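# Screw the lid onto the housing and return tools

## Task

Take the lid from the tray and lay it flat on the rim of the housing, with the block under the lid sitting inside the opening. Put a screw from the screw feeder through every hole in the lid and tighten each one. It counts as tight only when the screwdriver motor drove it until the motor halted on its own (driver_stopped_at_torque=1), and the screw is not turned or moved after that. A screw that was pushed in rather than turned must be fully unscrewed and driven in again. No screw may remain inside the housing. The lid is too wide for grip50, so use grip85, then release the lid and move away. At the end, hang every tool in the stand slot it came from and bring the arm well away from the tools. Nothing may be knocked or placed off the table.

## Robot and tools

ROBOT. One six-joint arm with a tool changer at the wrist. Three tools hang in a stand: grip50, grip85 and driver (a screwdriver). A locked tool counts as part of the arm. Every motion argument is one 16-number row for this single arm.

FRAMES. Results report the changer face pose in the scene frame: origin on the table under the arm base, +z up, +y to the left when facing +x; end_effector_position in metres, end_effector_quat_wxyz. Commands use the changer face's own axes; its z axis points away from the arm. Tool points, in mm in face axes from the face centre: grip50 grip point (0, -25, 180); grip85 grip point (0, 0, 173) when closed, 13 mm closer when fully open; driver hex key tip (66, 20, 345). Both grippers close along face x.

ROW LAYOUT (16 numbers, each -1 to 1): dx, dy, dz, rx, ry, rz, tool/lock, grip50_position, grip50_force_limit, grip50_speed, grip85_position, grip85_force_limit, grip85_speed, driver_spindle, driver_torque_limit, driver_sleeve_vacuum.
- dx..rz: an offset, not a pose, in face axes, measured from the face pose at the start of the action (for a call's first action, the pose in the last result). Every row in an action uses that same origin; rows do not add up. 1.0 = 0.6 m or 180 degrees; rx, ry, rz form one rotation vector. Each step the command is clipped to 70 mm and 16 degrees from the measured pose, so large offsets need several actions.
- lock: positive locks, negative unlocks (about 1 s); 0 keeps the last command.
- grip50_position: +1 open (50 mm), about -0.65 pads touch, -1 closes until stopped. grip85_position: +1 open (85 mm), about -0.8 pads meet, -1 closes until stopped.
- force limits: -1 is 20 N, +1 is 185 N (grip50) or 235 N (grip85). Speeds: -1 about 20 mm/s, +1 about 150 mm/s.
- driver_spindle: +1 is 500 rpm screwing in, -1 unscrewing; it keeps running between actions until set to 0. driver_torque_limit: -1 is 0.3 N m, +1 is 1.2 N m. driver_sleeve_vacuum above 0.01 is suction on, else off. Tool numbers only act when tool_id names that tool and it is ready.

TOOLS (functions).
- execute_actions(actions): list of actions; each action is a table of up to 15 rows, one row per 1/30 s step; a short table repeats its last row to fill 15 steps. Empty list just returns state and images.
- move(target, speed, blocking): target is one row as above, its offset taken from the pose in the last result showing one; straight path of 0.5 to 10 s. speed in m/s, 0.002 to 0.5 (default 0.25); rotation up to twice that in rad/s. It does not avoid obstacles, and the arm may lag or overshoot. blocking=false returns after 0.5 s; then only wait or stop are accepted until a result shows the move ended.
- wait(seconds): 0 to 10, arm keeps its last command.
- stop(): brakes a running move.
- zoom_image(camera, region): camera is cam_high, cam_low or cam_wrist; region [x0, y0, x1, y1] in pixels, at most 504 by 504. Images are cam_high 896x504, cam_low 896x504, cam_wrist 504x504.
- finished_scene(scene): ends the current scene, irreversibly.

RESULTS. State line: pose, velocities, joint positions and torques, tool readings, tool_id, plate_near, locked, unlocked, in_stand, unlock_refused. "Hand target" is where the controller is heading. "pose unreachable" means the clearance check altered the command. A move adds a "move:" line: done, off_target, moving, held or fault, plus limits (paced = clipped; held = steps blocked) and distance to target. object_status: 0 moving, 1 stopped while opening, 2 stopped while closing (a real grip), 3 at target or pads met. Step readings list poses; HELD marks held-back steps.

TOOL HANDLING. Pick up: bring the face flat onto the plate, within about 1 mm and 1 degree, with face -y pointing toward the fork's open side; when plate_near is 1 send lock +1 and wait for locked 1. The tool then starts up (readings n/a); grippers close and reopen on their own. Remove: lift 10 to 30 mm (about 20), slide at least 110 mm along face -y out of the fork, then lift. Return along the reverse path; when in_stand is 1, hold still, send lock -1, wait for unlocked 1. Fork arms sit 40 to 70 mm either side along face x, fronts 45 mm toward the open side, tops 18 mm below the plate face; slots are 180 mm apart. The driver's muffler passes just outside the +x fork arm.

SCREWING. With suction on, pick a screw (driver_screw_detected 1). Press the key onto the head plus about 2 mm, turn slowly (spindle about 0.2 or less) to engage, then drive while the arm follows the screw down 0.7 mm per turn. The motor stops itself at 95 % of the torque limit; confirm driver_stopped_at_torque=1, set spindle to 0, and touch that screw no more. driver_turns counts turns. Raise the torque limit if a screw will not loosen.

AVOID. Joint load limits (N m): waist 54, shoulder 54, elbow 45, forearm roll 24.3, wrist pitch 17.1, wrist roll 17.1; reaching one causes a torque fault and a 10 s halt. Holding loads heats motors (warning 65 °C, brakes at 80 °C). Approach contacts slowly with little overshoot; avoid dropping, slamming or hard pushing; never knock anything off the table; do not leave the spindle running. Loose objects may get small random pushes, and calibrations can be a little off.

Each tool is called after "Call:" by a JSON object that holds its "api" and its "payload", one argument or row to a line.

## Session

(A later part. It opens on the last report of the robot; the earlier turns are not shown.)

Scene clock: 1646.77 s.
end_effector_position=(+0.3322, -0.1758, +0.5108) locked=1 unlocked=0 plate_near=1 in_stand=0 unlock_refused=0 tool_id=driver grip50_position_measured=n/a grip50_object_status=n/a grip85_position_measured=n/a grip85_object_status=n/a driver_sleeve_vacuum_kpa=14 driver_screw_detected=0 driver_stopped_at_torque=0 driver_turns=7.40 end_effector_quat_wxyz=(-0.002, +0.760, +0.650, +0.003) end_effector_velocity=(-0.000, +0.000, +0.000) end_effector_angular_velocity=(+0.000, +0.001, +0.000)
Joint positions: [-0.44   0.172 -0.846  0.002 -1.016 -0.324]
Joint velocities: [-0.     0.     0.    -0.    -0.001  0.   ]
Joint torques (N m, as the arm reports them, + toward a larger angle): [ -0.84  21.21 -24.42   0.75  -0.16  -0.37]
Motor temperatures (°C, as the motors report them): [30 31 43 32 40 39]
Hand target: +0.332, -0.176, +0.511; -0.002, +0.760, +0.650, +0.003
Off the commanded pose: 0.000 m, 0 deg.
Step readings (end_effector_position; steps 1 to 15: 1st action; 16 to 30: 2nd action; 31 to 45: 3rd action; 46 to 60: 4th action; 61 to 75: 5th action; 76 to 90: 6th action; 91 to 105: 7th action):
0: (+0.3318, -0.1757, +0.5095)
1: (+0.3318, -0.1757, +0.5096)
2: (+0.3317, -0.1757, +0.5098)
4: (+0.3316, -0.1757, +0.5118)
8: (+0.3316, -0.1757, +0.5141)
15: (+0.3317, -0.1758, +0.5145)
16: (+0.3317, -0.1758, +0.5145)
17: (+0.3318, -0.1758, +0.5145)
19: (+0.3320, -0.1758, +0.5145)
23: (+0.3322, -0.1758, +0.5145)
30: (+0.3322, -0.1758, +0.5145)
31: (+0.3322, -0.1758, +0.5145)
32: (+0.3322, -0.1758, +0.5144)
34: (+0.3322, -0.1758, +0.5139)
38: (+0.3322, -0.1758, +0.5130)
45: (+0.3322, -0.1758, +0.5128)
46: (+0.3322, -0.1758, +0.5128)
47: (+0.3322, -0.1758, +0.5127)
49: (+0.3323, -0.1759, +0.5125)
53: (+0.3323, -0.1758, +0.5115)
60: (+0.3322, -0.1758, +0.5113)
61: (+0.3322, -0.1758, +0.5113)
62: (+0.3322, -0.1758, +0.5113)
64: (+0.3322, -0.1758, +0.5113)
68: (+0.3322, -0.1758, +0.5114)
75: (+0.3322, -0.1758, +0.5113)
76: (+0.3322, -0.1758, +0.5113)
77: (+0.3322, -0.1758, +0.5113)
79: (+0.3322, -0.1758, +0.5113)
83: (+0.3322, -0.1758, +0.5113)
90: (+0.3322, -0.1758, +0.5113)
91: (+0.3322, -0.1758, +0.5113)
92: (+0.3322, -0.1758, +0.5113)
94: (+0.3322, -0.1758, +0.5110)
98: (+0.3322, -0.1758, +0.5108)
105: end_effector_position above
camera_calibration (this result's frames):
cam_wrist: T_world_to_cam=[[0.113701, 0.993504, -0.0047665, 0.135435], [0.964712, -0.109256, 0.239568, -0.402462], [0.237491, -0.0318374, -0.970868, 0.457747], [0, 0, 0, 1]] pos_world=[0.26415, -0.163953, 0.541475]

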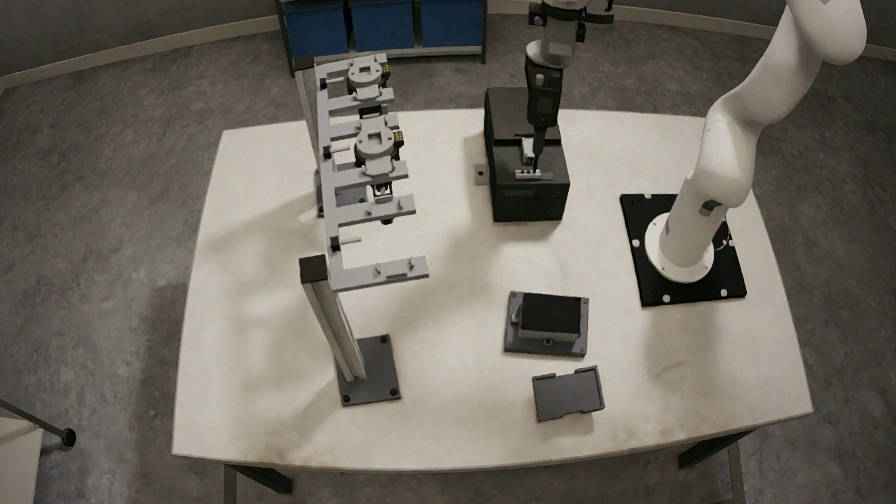

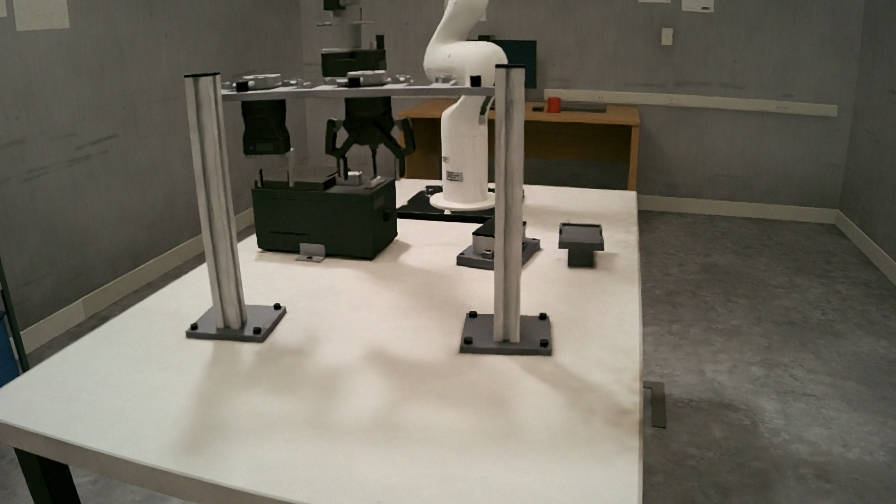

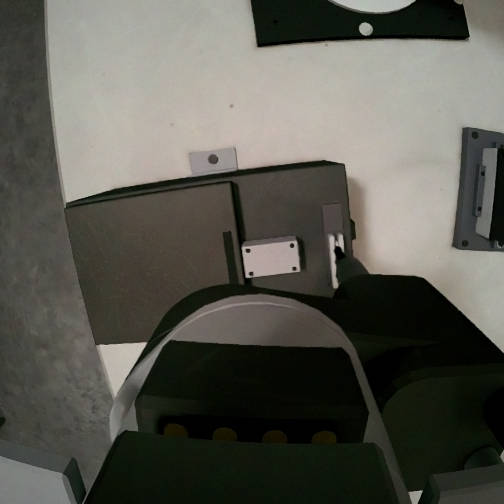

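Call:
{"api": "execute_actions", "payload": {
  "actions": [
    [[0.0001,0,-0.001,0,0,0,0,0,0,0,0,0,0,0.1,-1,1],[0.0002,0,-0.001,0,0,0,0,0,0,0,0,0,0,0.1,-1,1],[0.0003,0,-0.001,0,0,0,0,0,0,0,0,0,0,0.1,-1,1],[0.0004,0,-0.001,0,0,0,0,0,0,0,0,0,0,0.1,-1,1],[0.0005,0,-0.001,0,0,0,0,0,0,0,0,0,0,0.1,-1,1],[0.0006,0,-0.001,0,0,0,0,0,0,0,0,0,0,0.1,-1,1]],
    [[0,0,0,0,0,0,0,0,0,0,0,0,0,0.1,-1,1]],
    [[0,0,0,0,0,0,0,0,0,0,0,0,0,0,-1,1]]
  ]
}}

Scene clock: 1701.03 s.
end_effector_position=(+0.3323, -0.1755, +0.5112) locked=1 unlocked=0 plate_near=1 in_stand=0 unlock_refused=0 tool_id=driver grip50_position_measured=n/a grip50_object_status=n/a grip85_position_measured=n/a grip85_object_status=n/a driver_sleeve_vacuum_kpa=39 driver_screw_detected=1 driver_stopped_at_torque=0 driver_turns=8.23 end_effector_quat_wxyz=(-0.002, +0.760, +0.650, +0.003) end_effector_velocity=(-0.000, -0.000, -0.000) end_effector_angular_velocity=(-0.001, -0.001, -0.000)
Joint positions: [-0.439  0.172 -0.846  0.002 -1.017 -0.323]
Joint velocities: [-0.001  0.     0.    -0.     0.001 -0.   ]
Joint torques (N m, as the arm reports them, + toward a larger angle): [ -2.51  22.   -25.72   0.33  -0.73  -0.42]
Motor temperatures (°C, as the motors report them): [30 31 43 32 40 39]
Hand target: +0.332, -0.175, +0.511; -0.002, +0.760, +0.650, +0.003
Off the commanded pose: 0.000 m, 0 deg.
Step readings (end_effector_position; steps 1 to 15: 1st action; 16 to 30: 2nd action; 31 to 45: 3rd action):
0: (+0.3322, -0.1758, +0.5107)
1: (+0.3322, -0.1758, +0.5107)
2: (+0.3322, -0.1758, +0.5108)
4: (+0.3322, -0.1758, +0.5111)
8: (+0.3323, -0.1756, +0.5113)
15: (+0.3323, -0.1755, +0.5112)
16: (+0.3323, -0.1755, +0.5112)
17: (+0.3323, -0.1755, +0.5112)
19: (+0.3323, -0.1755, +0.5112)
23: (+0.3323, -0.1755, +0.5112)
30: (+0.3323, -0.1755, +0.5112)
31: (+0.3323, -0.1755, +0.5112)
32: (+0.3323, -0.1755, +0.5112)
34: (+0.3323, -0.1755, +0.5112)
38: (+0.3323, -0.1755, +0.5112)
45: end_effector_position above
camera_calibration (this result's frames):
cam_wrist: T_world_to_cam=[[0.113755, 0.993497, -0.00475313, 0.135047], [0.964674, -0.109308, 0.239701, -0.40269], [0.237623, -0.0318526, -0.970835, 0.45812], [0, 0, 0, 1]] pos_world=[0.264242, -0.163594, 0.541926]

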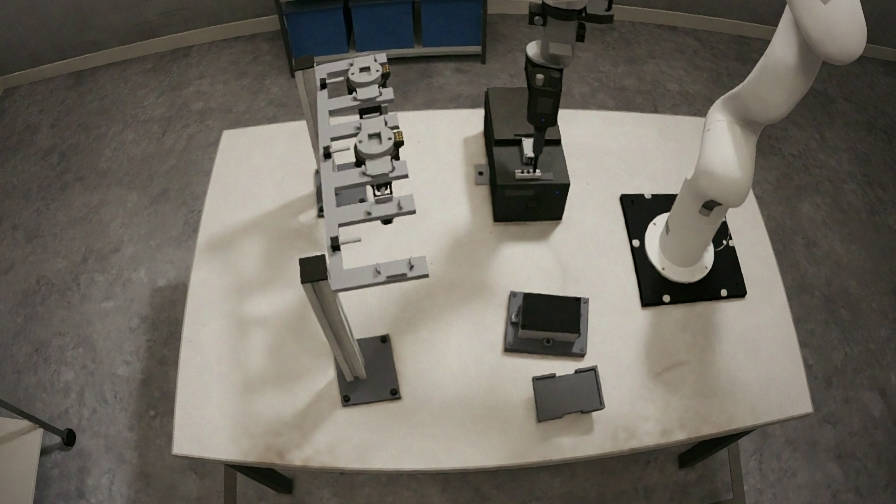

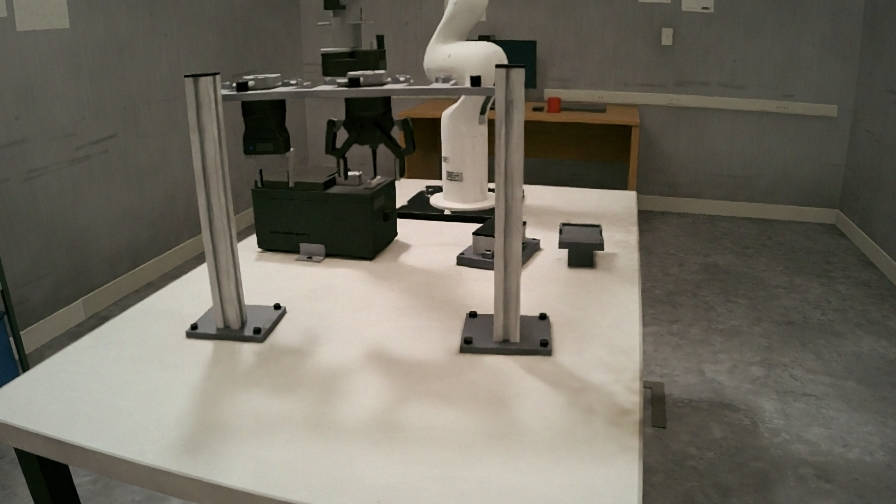

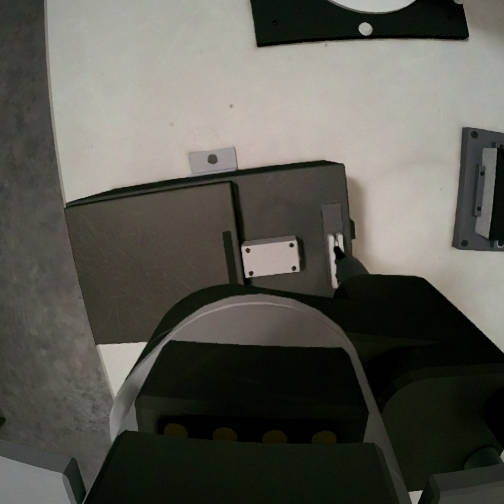

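Call:
{"api": "move", "payload": {
  "target": [0,0,-0.075,0,0,0,0,0,0,0,0,0,0,0,-1,1],
  "speed": 0.02
}}

Scene clock: 1710.93 s.
end_effector_position=(+0.3323, -0.1757, +0.5561) locked=1 unlocked=0 plate_near=1 in_stand=0 unlock_refused=0 tool_id=driver grip50_position_measured=n/a grip50_object_status=n/a grip85_position_measured=n/a grip85_object_status=n/a driver_sleeve_vacuum_kpa=39 driver_screw_detected=1 driver_stopped_at_torque=0 driver_turns=8.23 end_effector_quat_wxyz=(-0.002, +0.760, +0.650, +0.003) end_effector_velocity=(+0.000, -0.000, +0.001) end_effector_angular_velocity=(-0.000, +0.000, +0.000)
Joint positions: [-0.439  0.192 -0.93   0.002 -1.121 -0.323]
Joint velocities: [-0.    -0.    -0.002 -0.    -0.002  0.   ]
Joint torques (N m, as the arm reports them, + toward a larger angle): [ -0.44  22.56 -26.35   1.14   0.15  -0.4 ]
Motor temperatures (°C, as the motors report them): [30 31 43 32 40 39]
Hand target: +0.332, -0.176, +0.556; -0.002, +0.760, +0.650, +0.003
Off the commanded pose: 0.000 m, 0 deg.
move: done
camera_calibration (this result's frames):
cam_wrist: T_world_to_cam=[[0.113602, 0.993515, -0.00467199, 0.135535], [0.964683, -0.109177, 0.239724, -0.413407], [0.23766, -0.03174, -0.97083, 0.501736], [0, 0, 0, 1]] pos_world=[0.264167, -0.163866, 0.586837]

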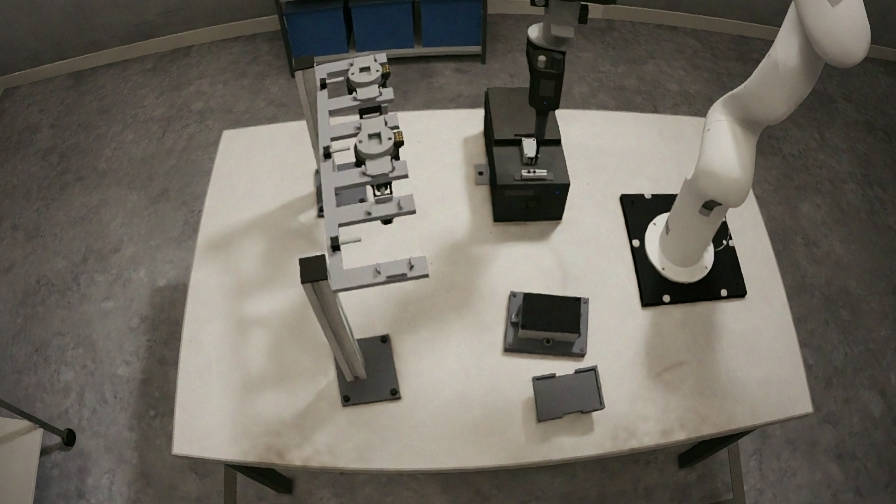

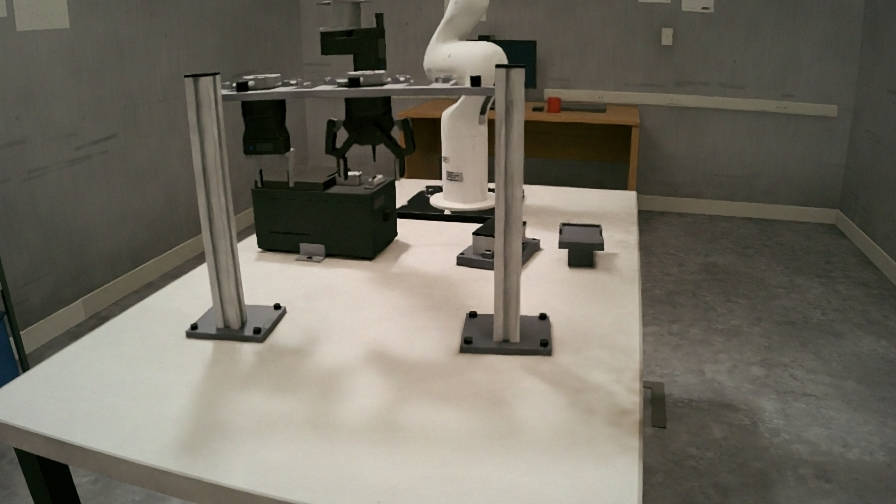

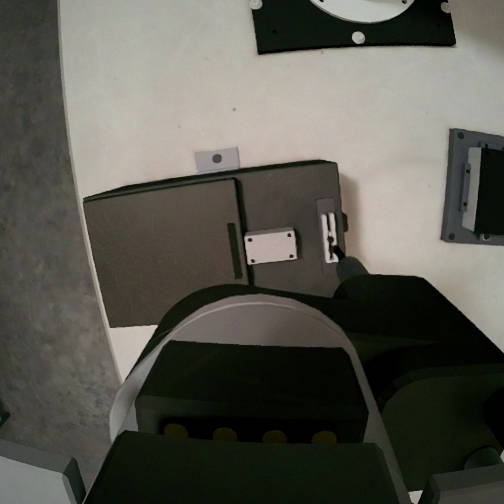

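Call:
{"api": "zoom_image", "payload": {
  "camera": "cam_high",
  "region": [500, 130, 570, 190]
}}

Call:
{"api": "zoom_image", "payload": {
  "camera": "cam_wrist",
  "region": [300, 190, 380, 290]
}}

Region (500, 130, 570, 190) of cam_high's 896x504 image, scaled by 7.200, with more detail than that image has; it fills the top 432 rows of this view, and the rest is white.

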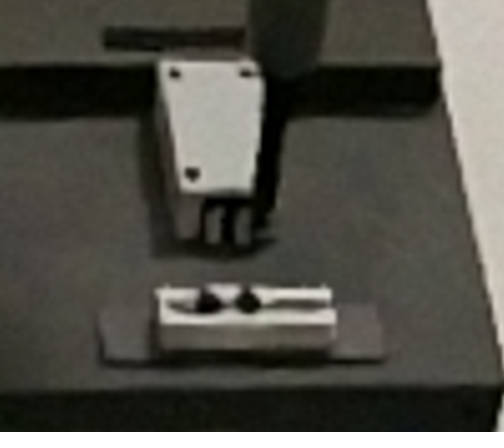

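Region (300, 190, 380, 290) of cam_wrist's 504x504 image, scaled by 5.040, with more detail than that image has; it fills the left 403 columns of this view, and the rest is white.

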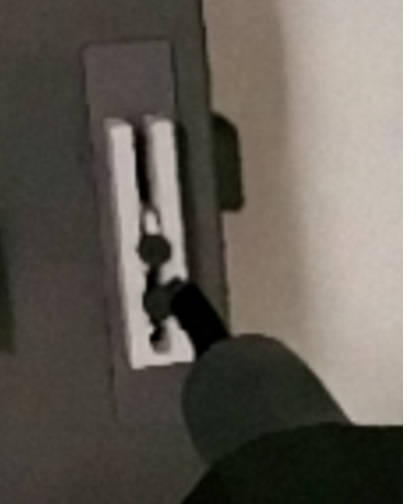

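Call:
{"api": "move", "payload": {
  "target": [0.3955,-0.1878,0,0,0,0,0,0,0,0,0,0,0,0,-1,1],
  "speed": 0.12
}}

Scene clock: 1738.70 s.
end_effector_position=(+0.2583, +0.0763, +0.5576) locked=1 unlocked=0 plate_near=1 in_stand=0 unlock_refused=0 tool_id=driver grip50_position_measured=n/a grip50_object_status=n/a grip85_position_measured=n/a grip85_object_status=n/a driver_sleeve_vacuum_kpa=39 driver_screw_detected=1 driver_stopped_at_torque=0 driver_turns=8.23 end_effector_quat_wxyz=(-0.002, +0.760, +0.650, +0.003) end_effector_velocity=(-0.001, +0.001, +0.000) end_effector_angular_velocity=(-0.002, +0.002, -0.000)
Joint positions: [ 0.337  0.483 -0.723  0.002 -1.203  0.454]
Joint velocities: [ 0.005 -0.    -0.    -0.002 -0.003  0.005]
Joint torques (N m, as the arm reports them, + toward a larger angle): [ -2.81   4.83 -27.17   0.98   0.84  -0.29]
Motor temperatures (°C, as the motors report them): [30 31 43 32 40 39]
Hand target: +0.258, +0.076, +0.558; -0.002, +0.760, +0.650, +0.003
Off the commanded pose: 0.000 m, 0 deg.
move: done
camera_calibration (this result's frames):
cam_wrist: T_world_to_cam=[[0.113618, 0.993518, -0.00361272, -0.10708], [0.964939, -0.109482, 0.238552, -0.31431], [0.23661, -0.0305898, -0.971123, 0.529044], [0, 0, 0, 1]] pos_world=[0.190278, 0.0881575, 0.588359]

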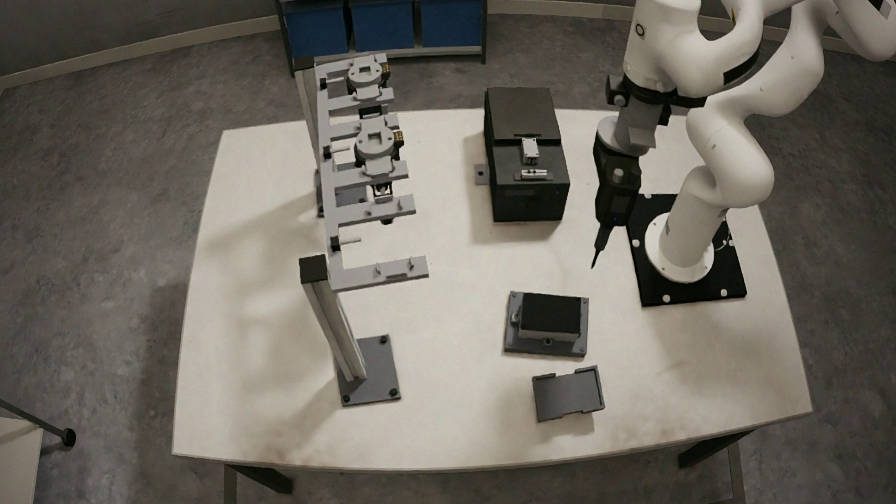

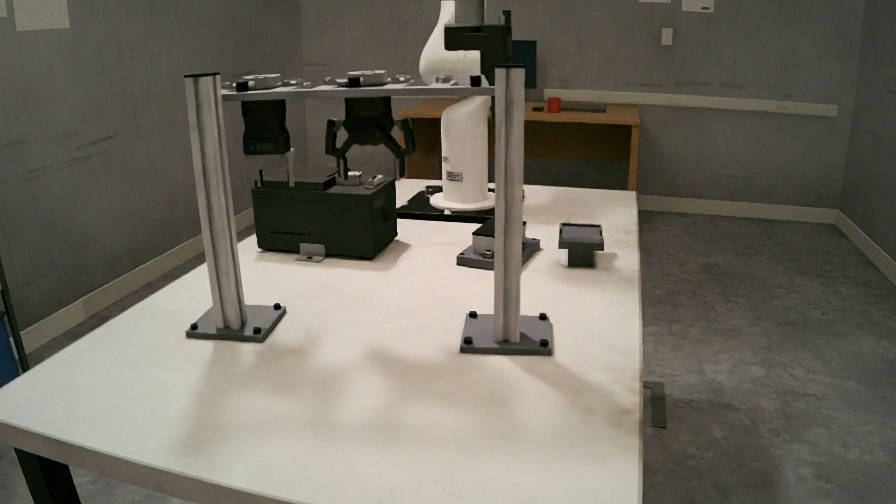

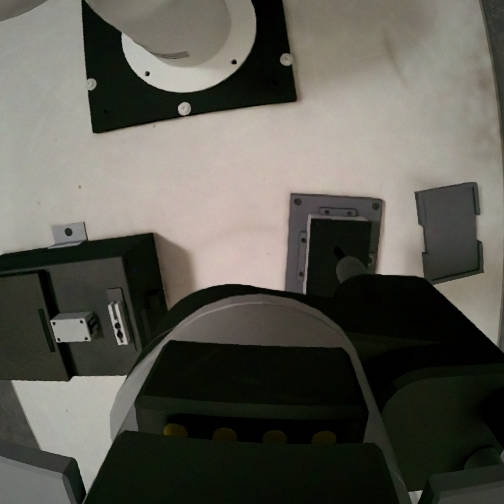

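Descend to 0.47.

Call:
{"api": "move", "payload": {
  "target": [0,0,0.146,0,0,0,0,0,0,0,0,0,0,0,-1,1],
  "speed": 0.08
}}

Call:
{"api": "zoom_image", "payload": {
  "camera": "cam_wrist",
  "region": [290, 190, 390, 290]
}}

Scene clock: 1743.80 s.
end_effector_position=(+0.2586, +0.0769, +0.4702) locked=1 unlocked=0 plate_near=1 in_stand=0 unlock_refused=0 tool_id=driver grip50_position_measured=n/a grip50_object_status=n/a grip85_position_measured=n/a grip85_object_status=n/a driver_sleeve_vacuum_kpa=39 driver_screw_detected=1 driver_stopped_at_torque=0 driver_turns=8.23 end_effector_quat_wxyz=(-0.002, +0.760, +0.649, +0.004) end_effector_velocity=(+0.000, -0.000, -0.001) end_effector_angular_velocity=(+0.000, -0.002, -0.001)
Joint positions: [ 0.337  0.447 -0.549  0.002 -0.994  0.454]
Joint velocities: [-0.001  0.     0.002 -0.     0.004  0.   ]
Joint torques (N m, as the arm reports them, + toward a larger angle): [ -2.1    7.06 -26.73   0.57   0.75  -0.3 ]
Motor temperatures (°C, as the motors report them): [30 31 43 32 40 39]
Hand target: +0.258, +0.077, +0.470; -0.002, +0.760, +0.649, +0.003
Off the commanded pose: 0.000 m, 0 deg.
move: done
camera_calibration (this result's frames):
cam_wrist: T_world_to_cam=[[0.113945, 0.993481, -0.00358365, -0.108065], [0.964796, -0.109793, 0.238985, -0.293759], [0.237033, -0.0306887, -0.971017, 0.444006], [0, 0, 0, 1]] pos_world=[0.190487, 0.0887335, 0.500954]

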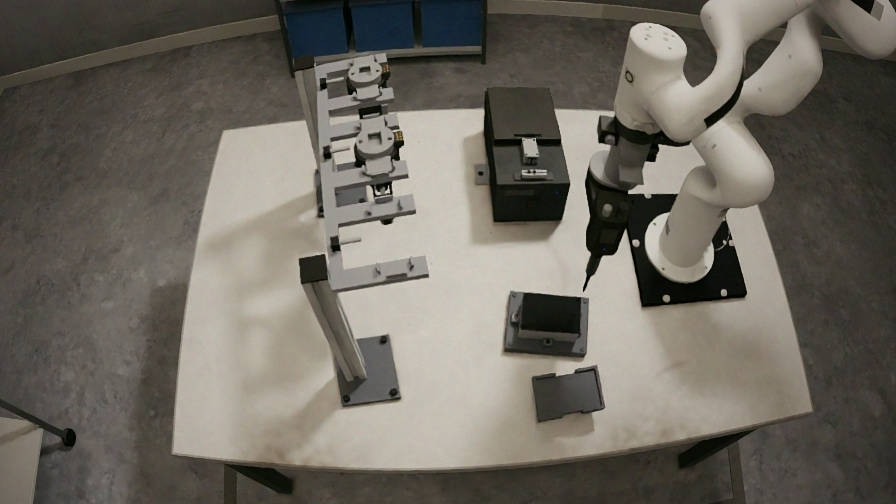

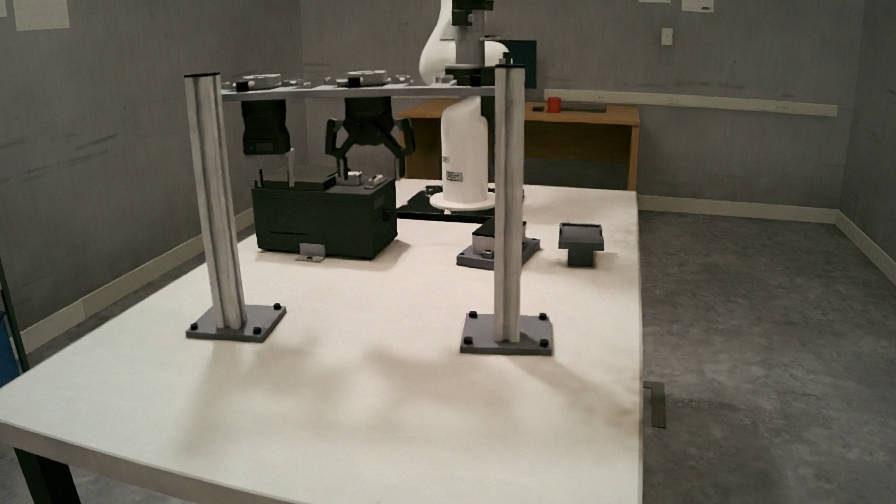

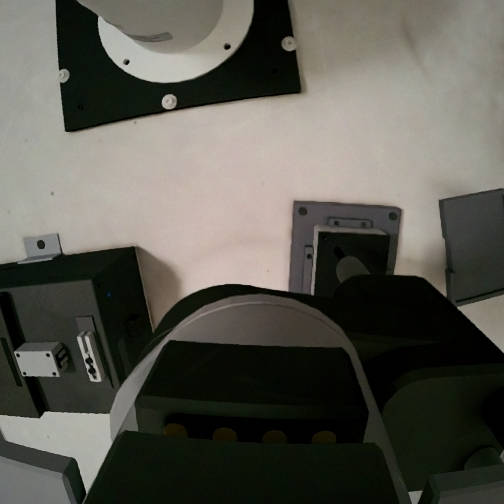

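Region (290, 190, 390, 290) of cam_wrist's 504x504 image, scaled by 5.040, with more detail than that image has.

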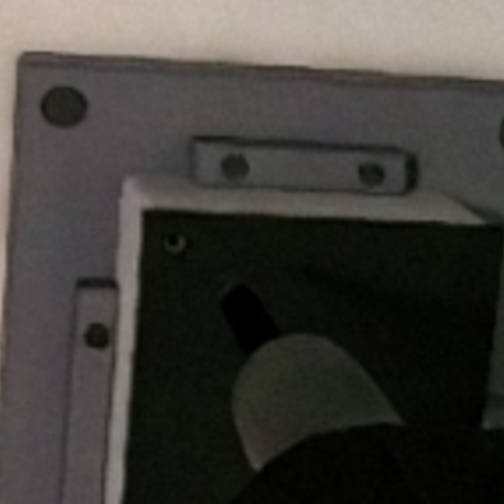

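Call:
{"api": "move", "payload": {
  "target": [-0.005,0.004,0.045,0,0,0,0,0,0,0,0,0,0,0,-1,1],
  "speed": 0.04
}}

Call:
{"api": "zoom_image", "payload": {
  "camera": "cam_wrist",
  "region": [305, 215, 365, 275]
}}

Call:
{"api": "zoom_image", "payload": {
  "camera": "cam_high",
  "region": [550, 265, 610, 325]
}}

Scene clock: 1758.60 s.
end_effector_position=(+0.2605, +0.0737, +0.4433) locked=1 unlocked=0 plate_near=1 in_stand=0 unlock_refused=0 tool_id=driver grip50_position_measured=n/a grip50_object_status=n/a grip85_position_measured=n/a grip85_object_status=n/a driver_sleeve_vacuum_kpa=39 driver_screw_detected=1 driver_stopped_at_torque=0 driver_turns=8.23 end_effector_quat_wxyz=(-0.002, +0.760, +0.649, +0.004) end_effector_velocity=(-0.000, -0.000, -0.000) end_effector_angular_velocity=(-0.001, +0.001, -0.000)
Joint positions: [ 0.323  0.42  -0.504  0.002 -0.921  0.44 ]
Joint velocities: [-0.001 -0.001  0.001 -0.    -0.    -0.   ]
Joint torques (N m, as the arm reports them, + toward a larger angle): [ -1.64   8.24 -26.12   0.7    0.8   -0.27]
Motor temperatures (°C, as the motors report them): [30 31 43 32 40 39]
Hand target: +0.261, +0.074, +0.443; -0.002, +0.760, +0.649, +0.004
Off the commanded pose: 0.000 m, 0 deg.
move: done
camera_calibration (this result's frames):
cam_wrist: T_world_to_cam=[[0.114049, 0.993469, -0.00357731, -0.10528], [0.964728, -0.109888, 0.239217, -0.289677], [0.237262, -0.0307336, -0.97096, 0.417247], [0, 0, 0, 1]] pos_world=[0.19247, 0.0855833, 0.474049]

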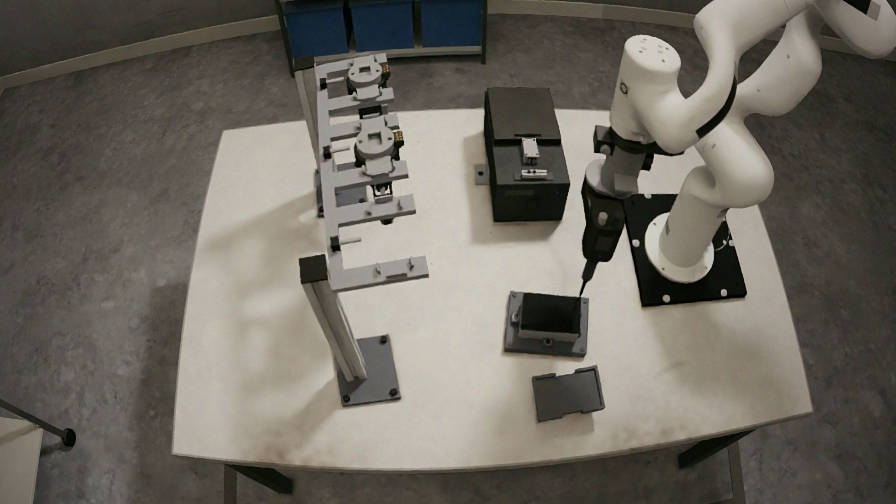

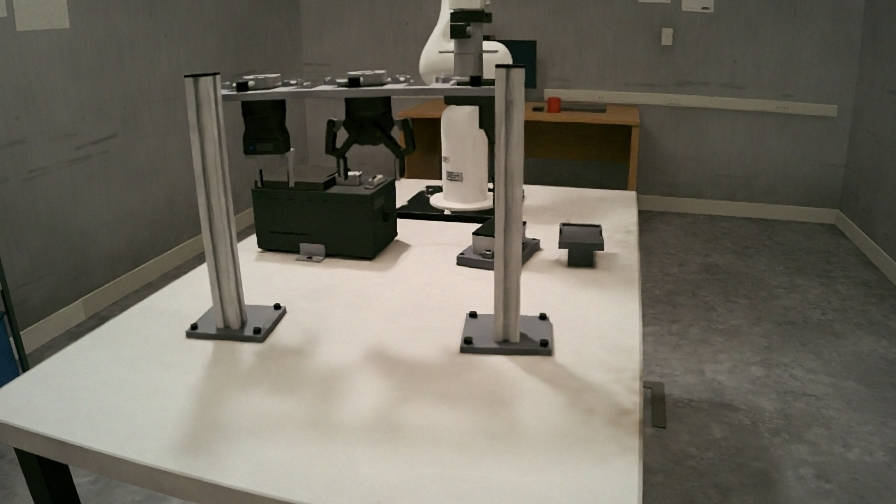

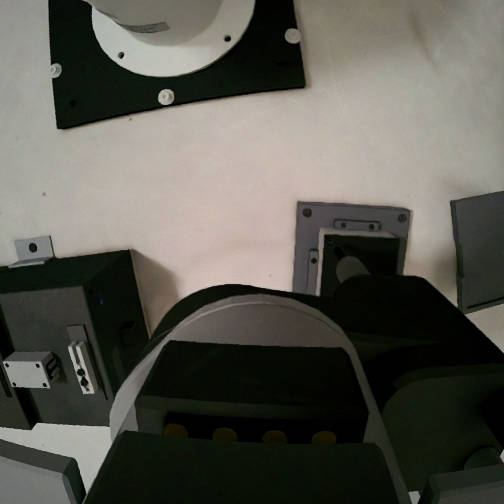

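Region (305, 215, 365, 275) of cam_wrist's 504x504 image, scaled by 8.400, with more detail than that image has.

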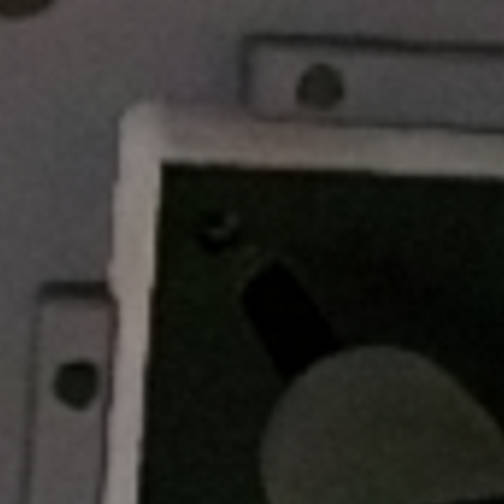

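Region (550, 265, 610, 325) of cam_high's 896x504 image, scaled by 8.400, with more detail than that image has.

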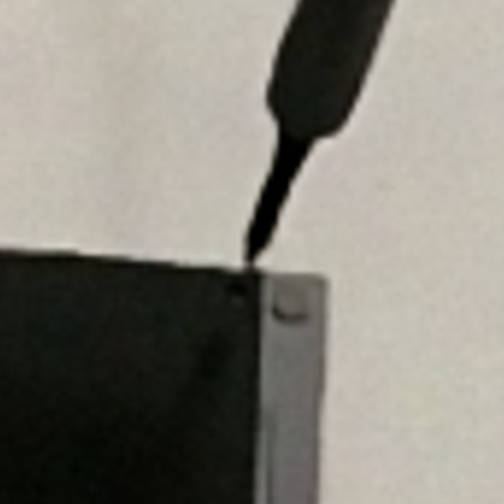

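Call:
{"api": "move", "payload": {
  "target": [0,0,0.0222,0,0,0,0,0,0,0,0,0,0,0,-1,1],
  "speed": 0.02
}}

Call:
{"api": "zoom_image", "payload": {
  "camera": "cam_wrist",
  "region": [315, 225, 355, 265]
}}

Call:
{"api": "zoom_image", "payload": {
  "camera": "cam_high",
  "region": [560, 275, 600, 315]
}}

Call:
{"api": "zoom_image", "payload": {
  "camera": "cam_low",
  "region": [455, 190, 545, 270]
}}

Scene clock: 1786.87 s.
end_effector_position=(+0.2606, +0.0738, +0.4301) locked=1 unlocked=0 plate_near=1 in_stand=0 unlock_refused=0 tool_id=driver grip50_position_measured=n/a grip50_object_status=n/a grip85_position_measured=n/a grip85_object_status=n/a driver_sleeve_vacuum_kpa=39 driver_screw_detected=1 driver_stopped_at_torque=0 driver_turns=8.23 end_effector_quat_wxyz=(-0.002, +0.760, +0.649, +0.004) end_effector_velocity=(+0.000, +0.000, -0.001) end_effector_angular_velocity=(+0.000, +0.000, +0.000)
Joint positions: [ 0.323  0.405 -0.482  0.002 -0.885  0.44 ]
Joint velocities: [ 0.    -0.002  0.     0.     0.002 -0.   ]
Joint torques (N m, as the arm reports them, + toward a larger angle): [ -3.09   8.81 -26.63   0.69   0.72  -0.35]
Motor temperatures (°C, as the motors report them): [30 30 43 32 40 39]
Hand target: +0.261, +0.074, +0.430; -0.002, +0.760, +0.649, +0.004
Off the commanded pose: 0.000 m, 0 deg.
move: done
camera_calibration (this result's frames):
cam_wrist: T_world_to_cam=[[0.114098, 0.993463, -0.00361153, -0.105409], [0.96472, -0.109927, 0.239232, -0.286534], [0.237271, -0.0307801, -0.970956, 0.404387], [0, 0, 0, 1]] pos_world=[0.192502, 0.0856688, 0.460809]

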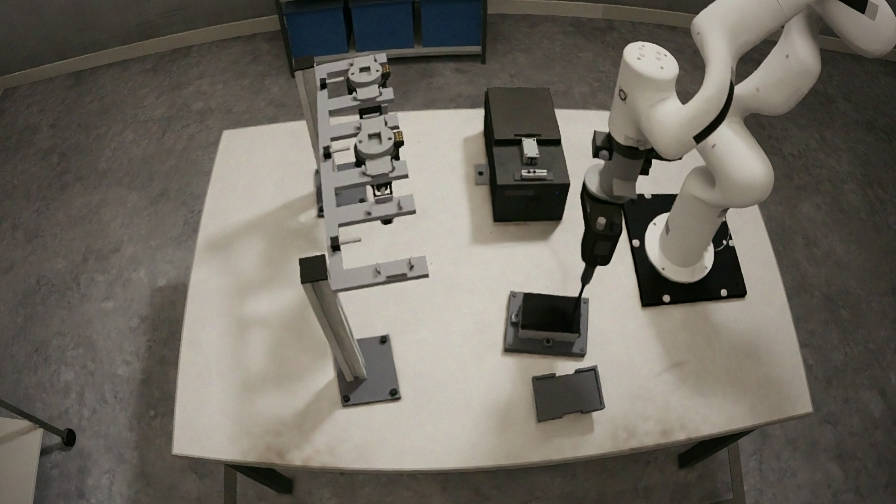

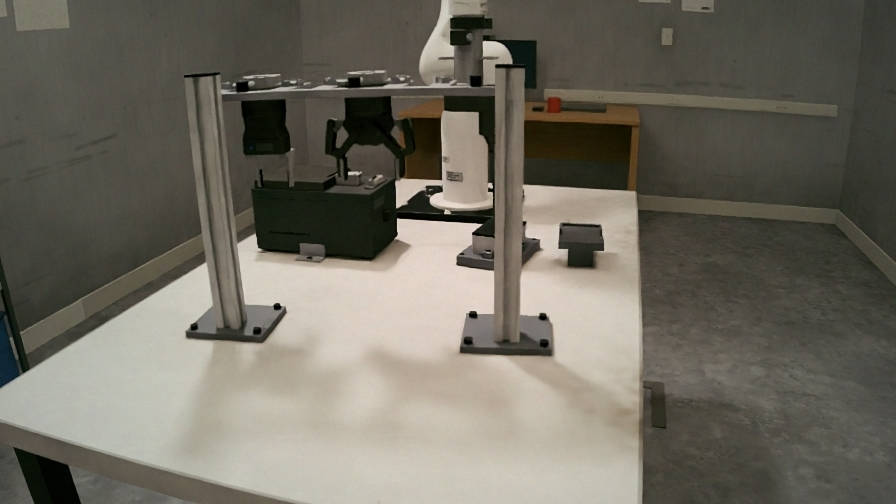

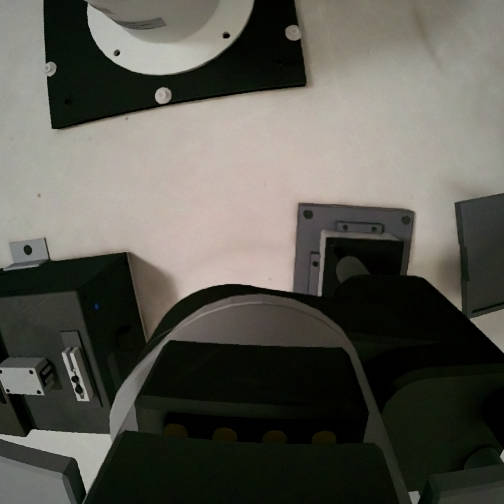

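Region (315, 225, 355, 265) of cam_wrist's 504x504 image, scaled by 12.600, with more detail than that image has.

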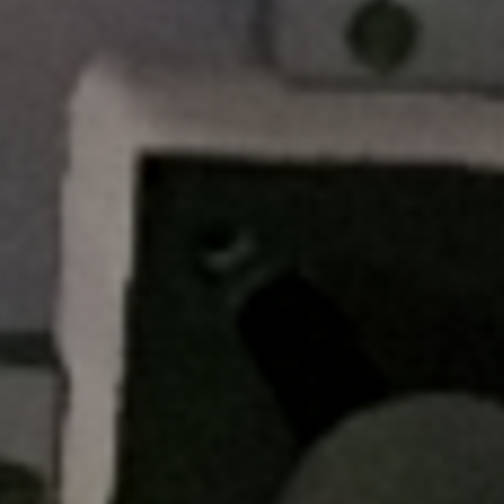

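Region (560, 275, 600, 315) of cam_high's 896x504 image, scaled by 12.600, with more detail than that image has.

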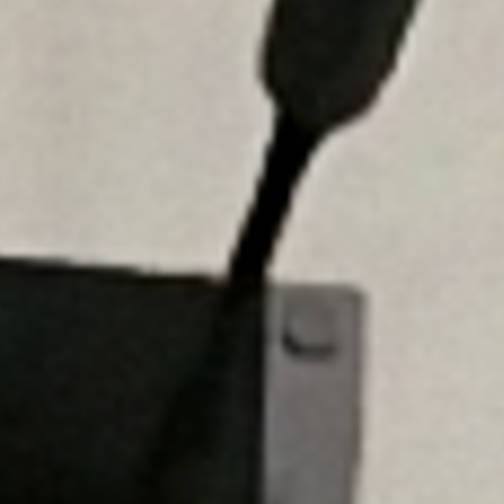

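Region (455, 190, 545, 270) of cam_low's 896x504 image, scaled by 5.600, with more detail than that image has.

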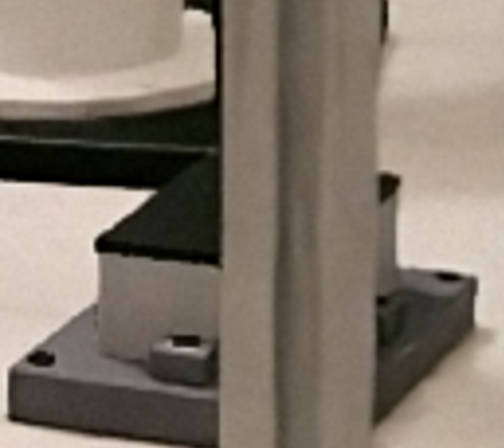

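Call:
{"api": "move", "payload": {
  "target": [0,0,0.0115,0,0,0,0,0,0,0,0,0,0,0,-1,1],
  "speed": 0.01
}}

Call:
{"api": "zoom_image", "payload": {
  "camera": "cam_wrist",
  "region": [315, 225, 355, 265]
}}

Scene clock: 1800.30 s.
end_effector_position=(+0.2606, +0.0738, +0.4232) locked=1 unlocked=0 plate_near=1 in_stand=0 unlock_refused=0 tool_id=driver grip50_position_measured=n/a grip50_object_status=n/a grip85_position_measured=n/a grip85_object_status=n/a driver_sleeve_vacuum_kpa=30 driver_screw_detected=0 driver_stopped_at_torque=0 driver_turns=8.23 end_effector_quat_wxyz=(-0.002, +0.760, +0.649, +0.004) end_effector_velocity=(+0.000, +0.000, -0.001) end_effector_angular_velocity=(+0.000, +0.000, +0.000)
Joint positions: [ 0.323  0.397 -0.472  0.002 -0.866  0.44 ]
Joint velocities: [ 0.    -0.001  0.001  0.001  0.001 -0.   ]
Joint torques (N m, as the arm reports them, + toward a larger angle): [ -2.     9.18 -25.71   0.46   0.86  -0.3 ]
Motor temperatures (°C, as the motors report them): [30 30 43 32 40 39]
Hand target: +0.261, +0.074, +0.423; -0.002, +0.760, +0.649, +0.004
Off the commanded pose: 0.000 m, 0 deg.
move: done
camera_calibration (this result's frames):
cam_wrist: T_world_to_cam=[[0.114121, 0.99346, -0.00367982, -0.105443], [0.964738, -0.109935, 0.239154, -0.28486], [0.237185, -0.0308424, -0.970975, 0.397769], [0, 0, 0, 1]] pos_world=[0.192504, 0.0857055, 0.453961]

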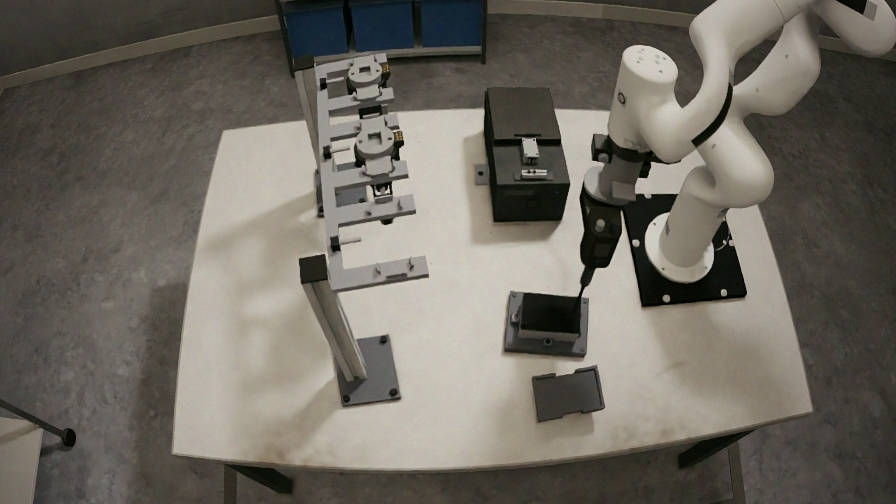

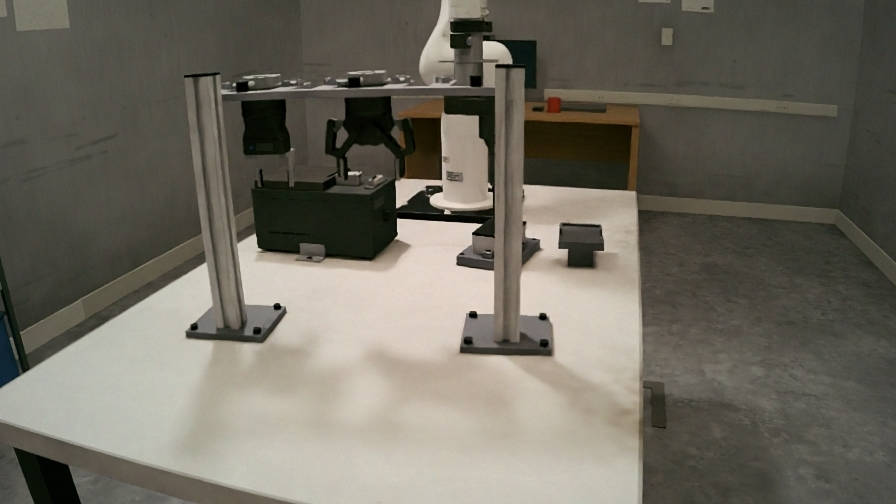

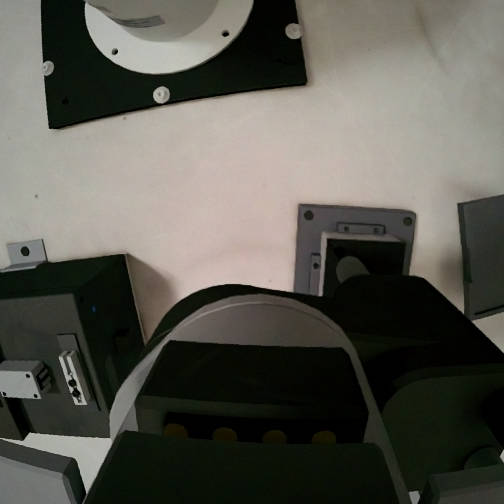

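Region (315, 225, 355, 265) of cam_wrist's 504x504 image, scaled by 12.600, with more detail than that image has.

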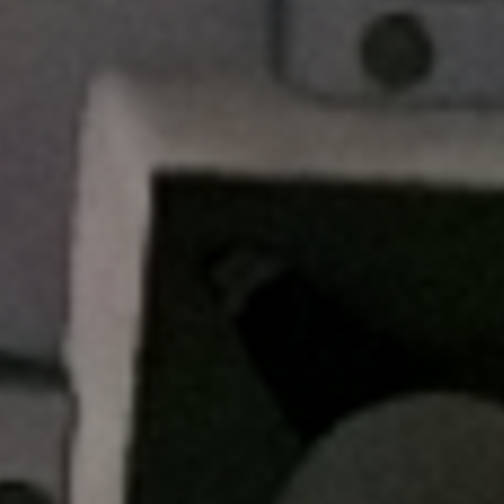

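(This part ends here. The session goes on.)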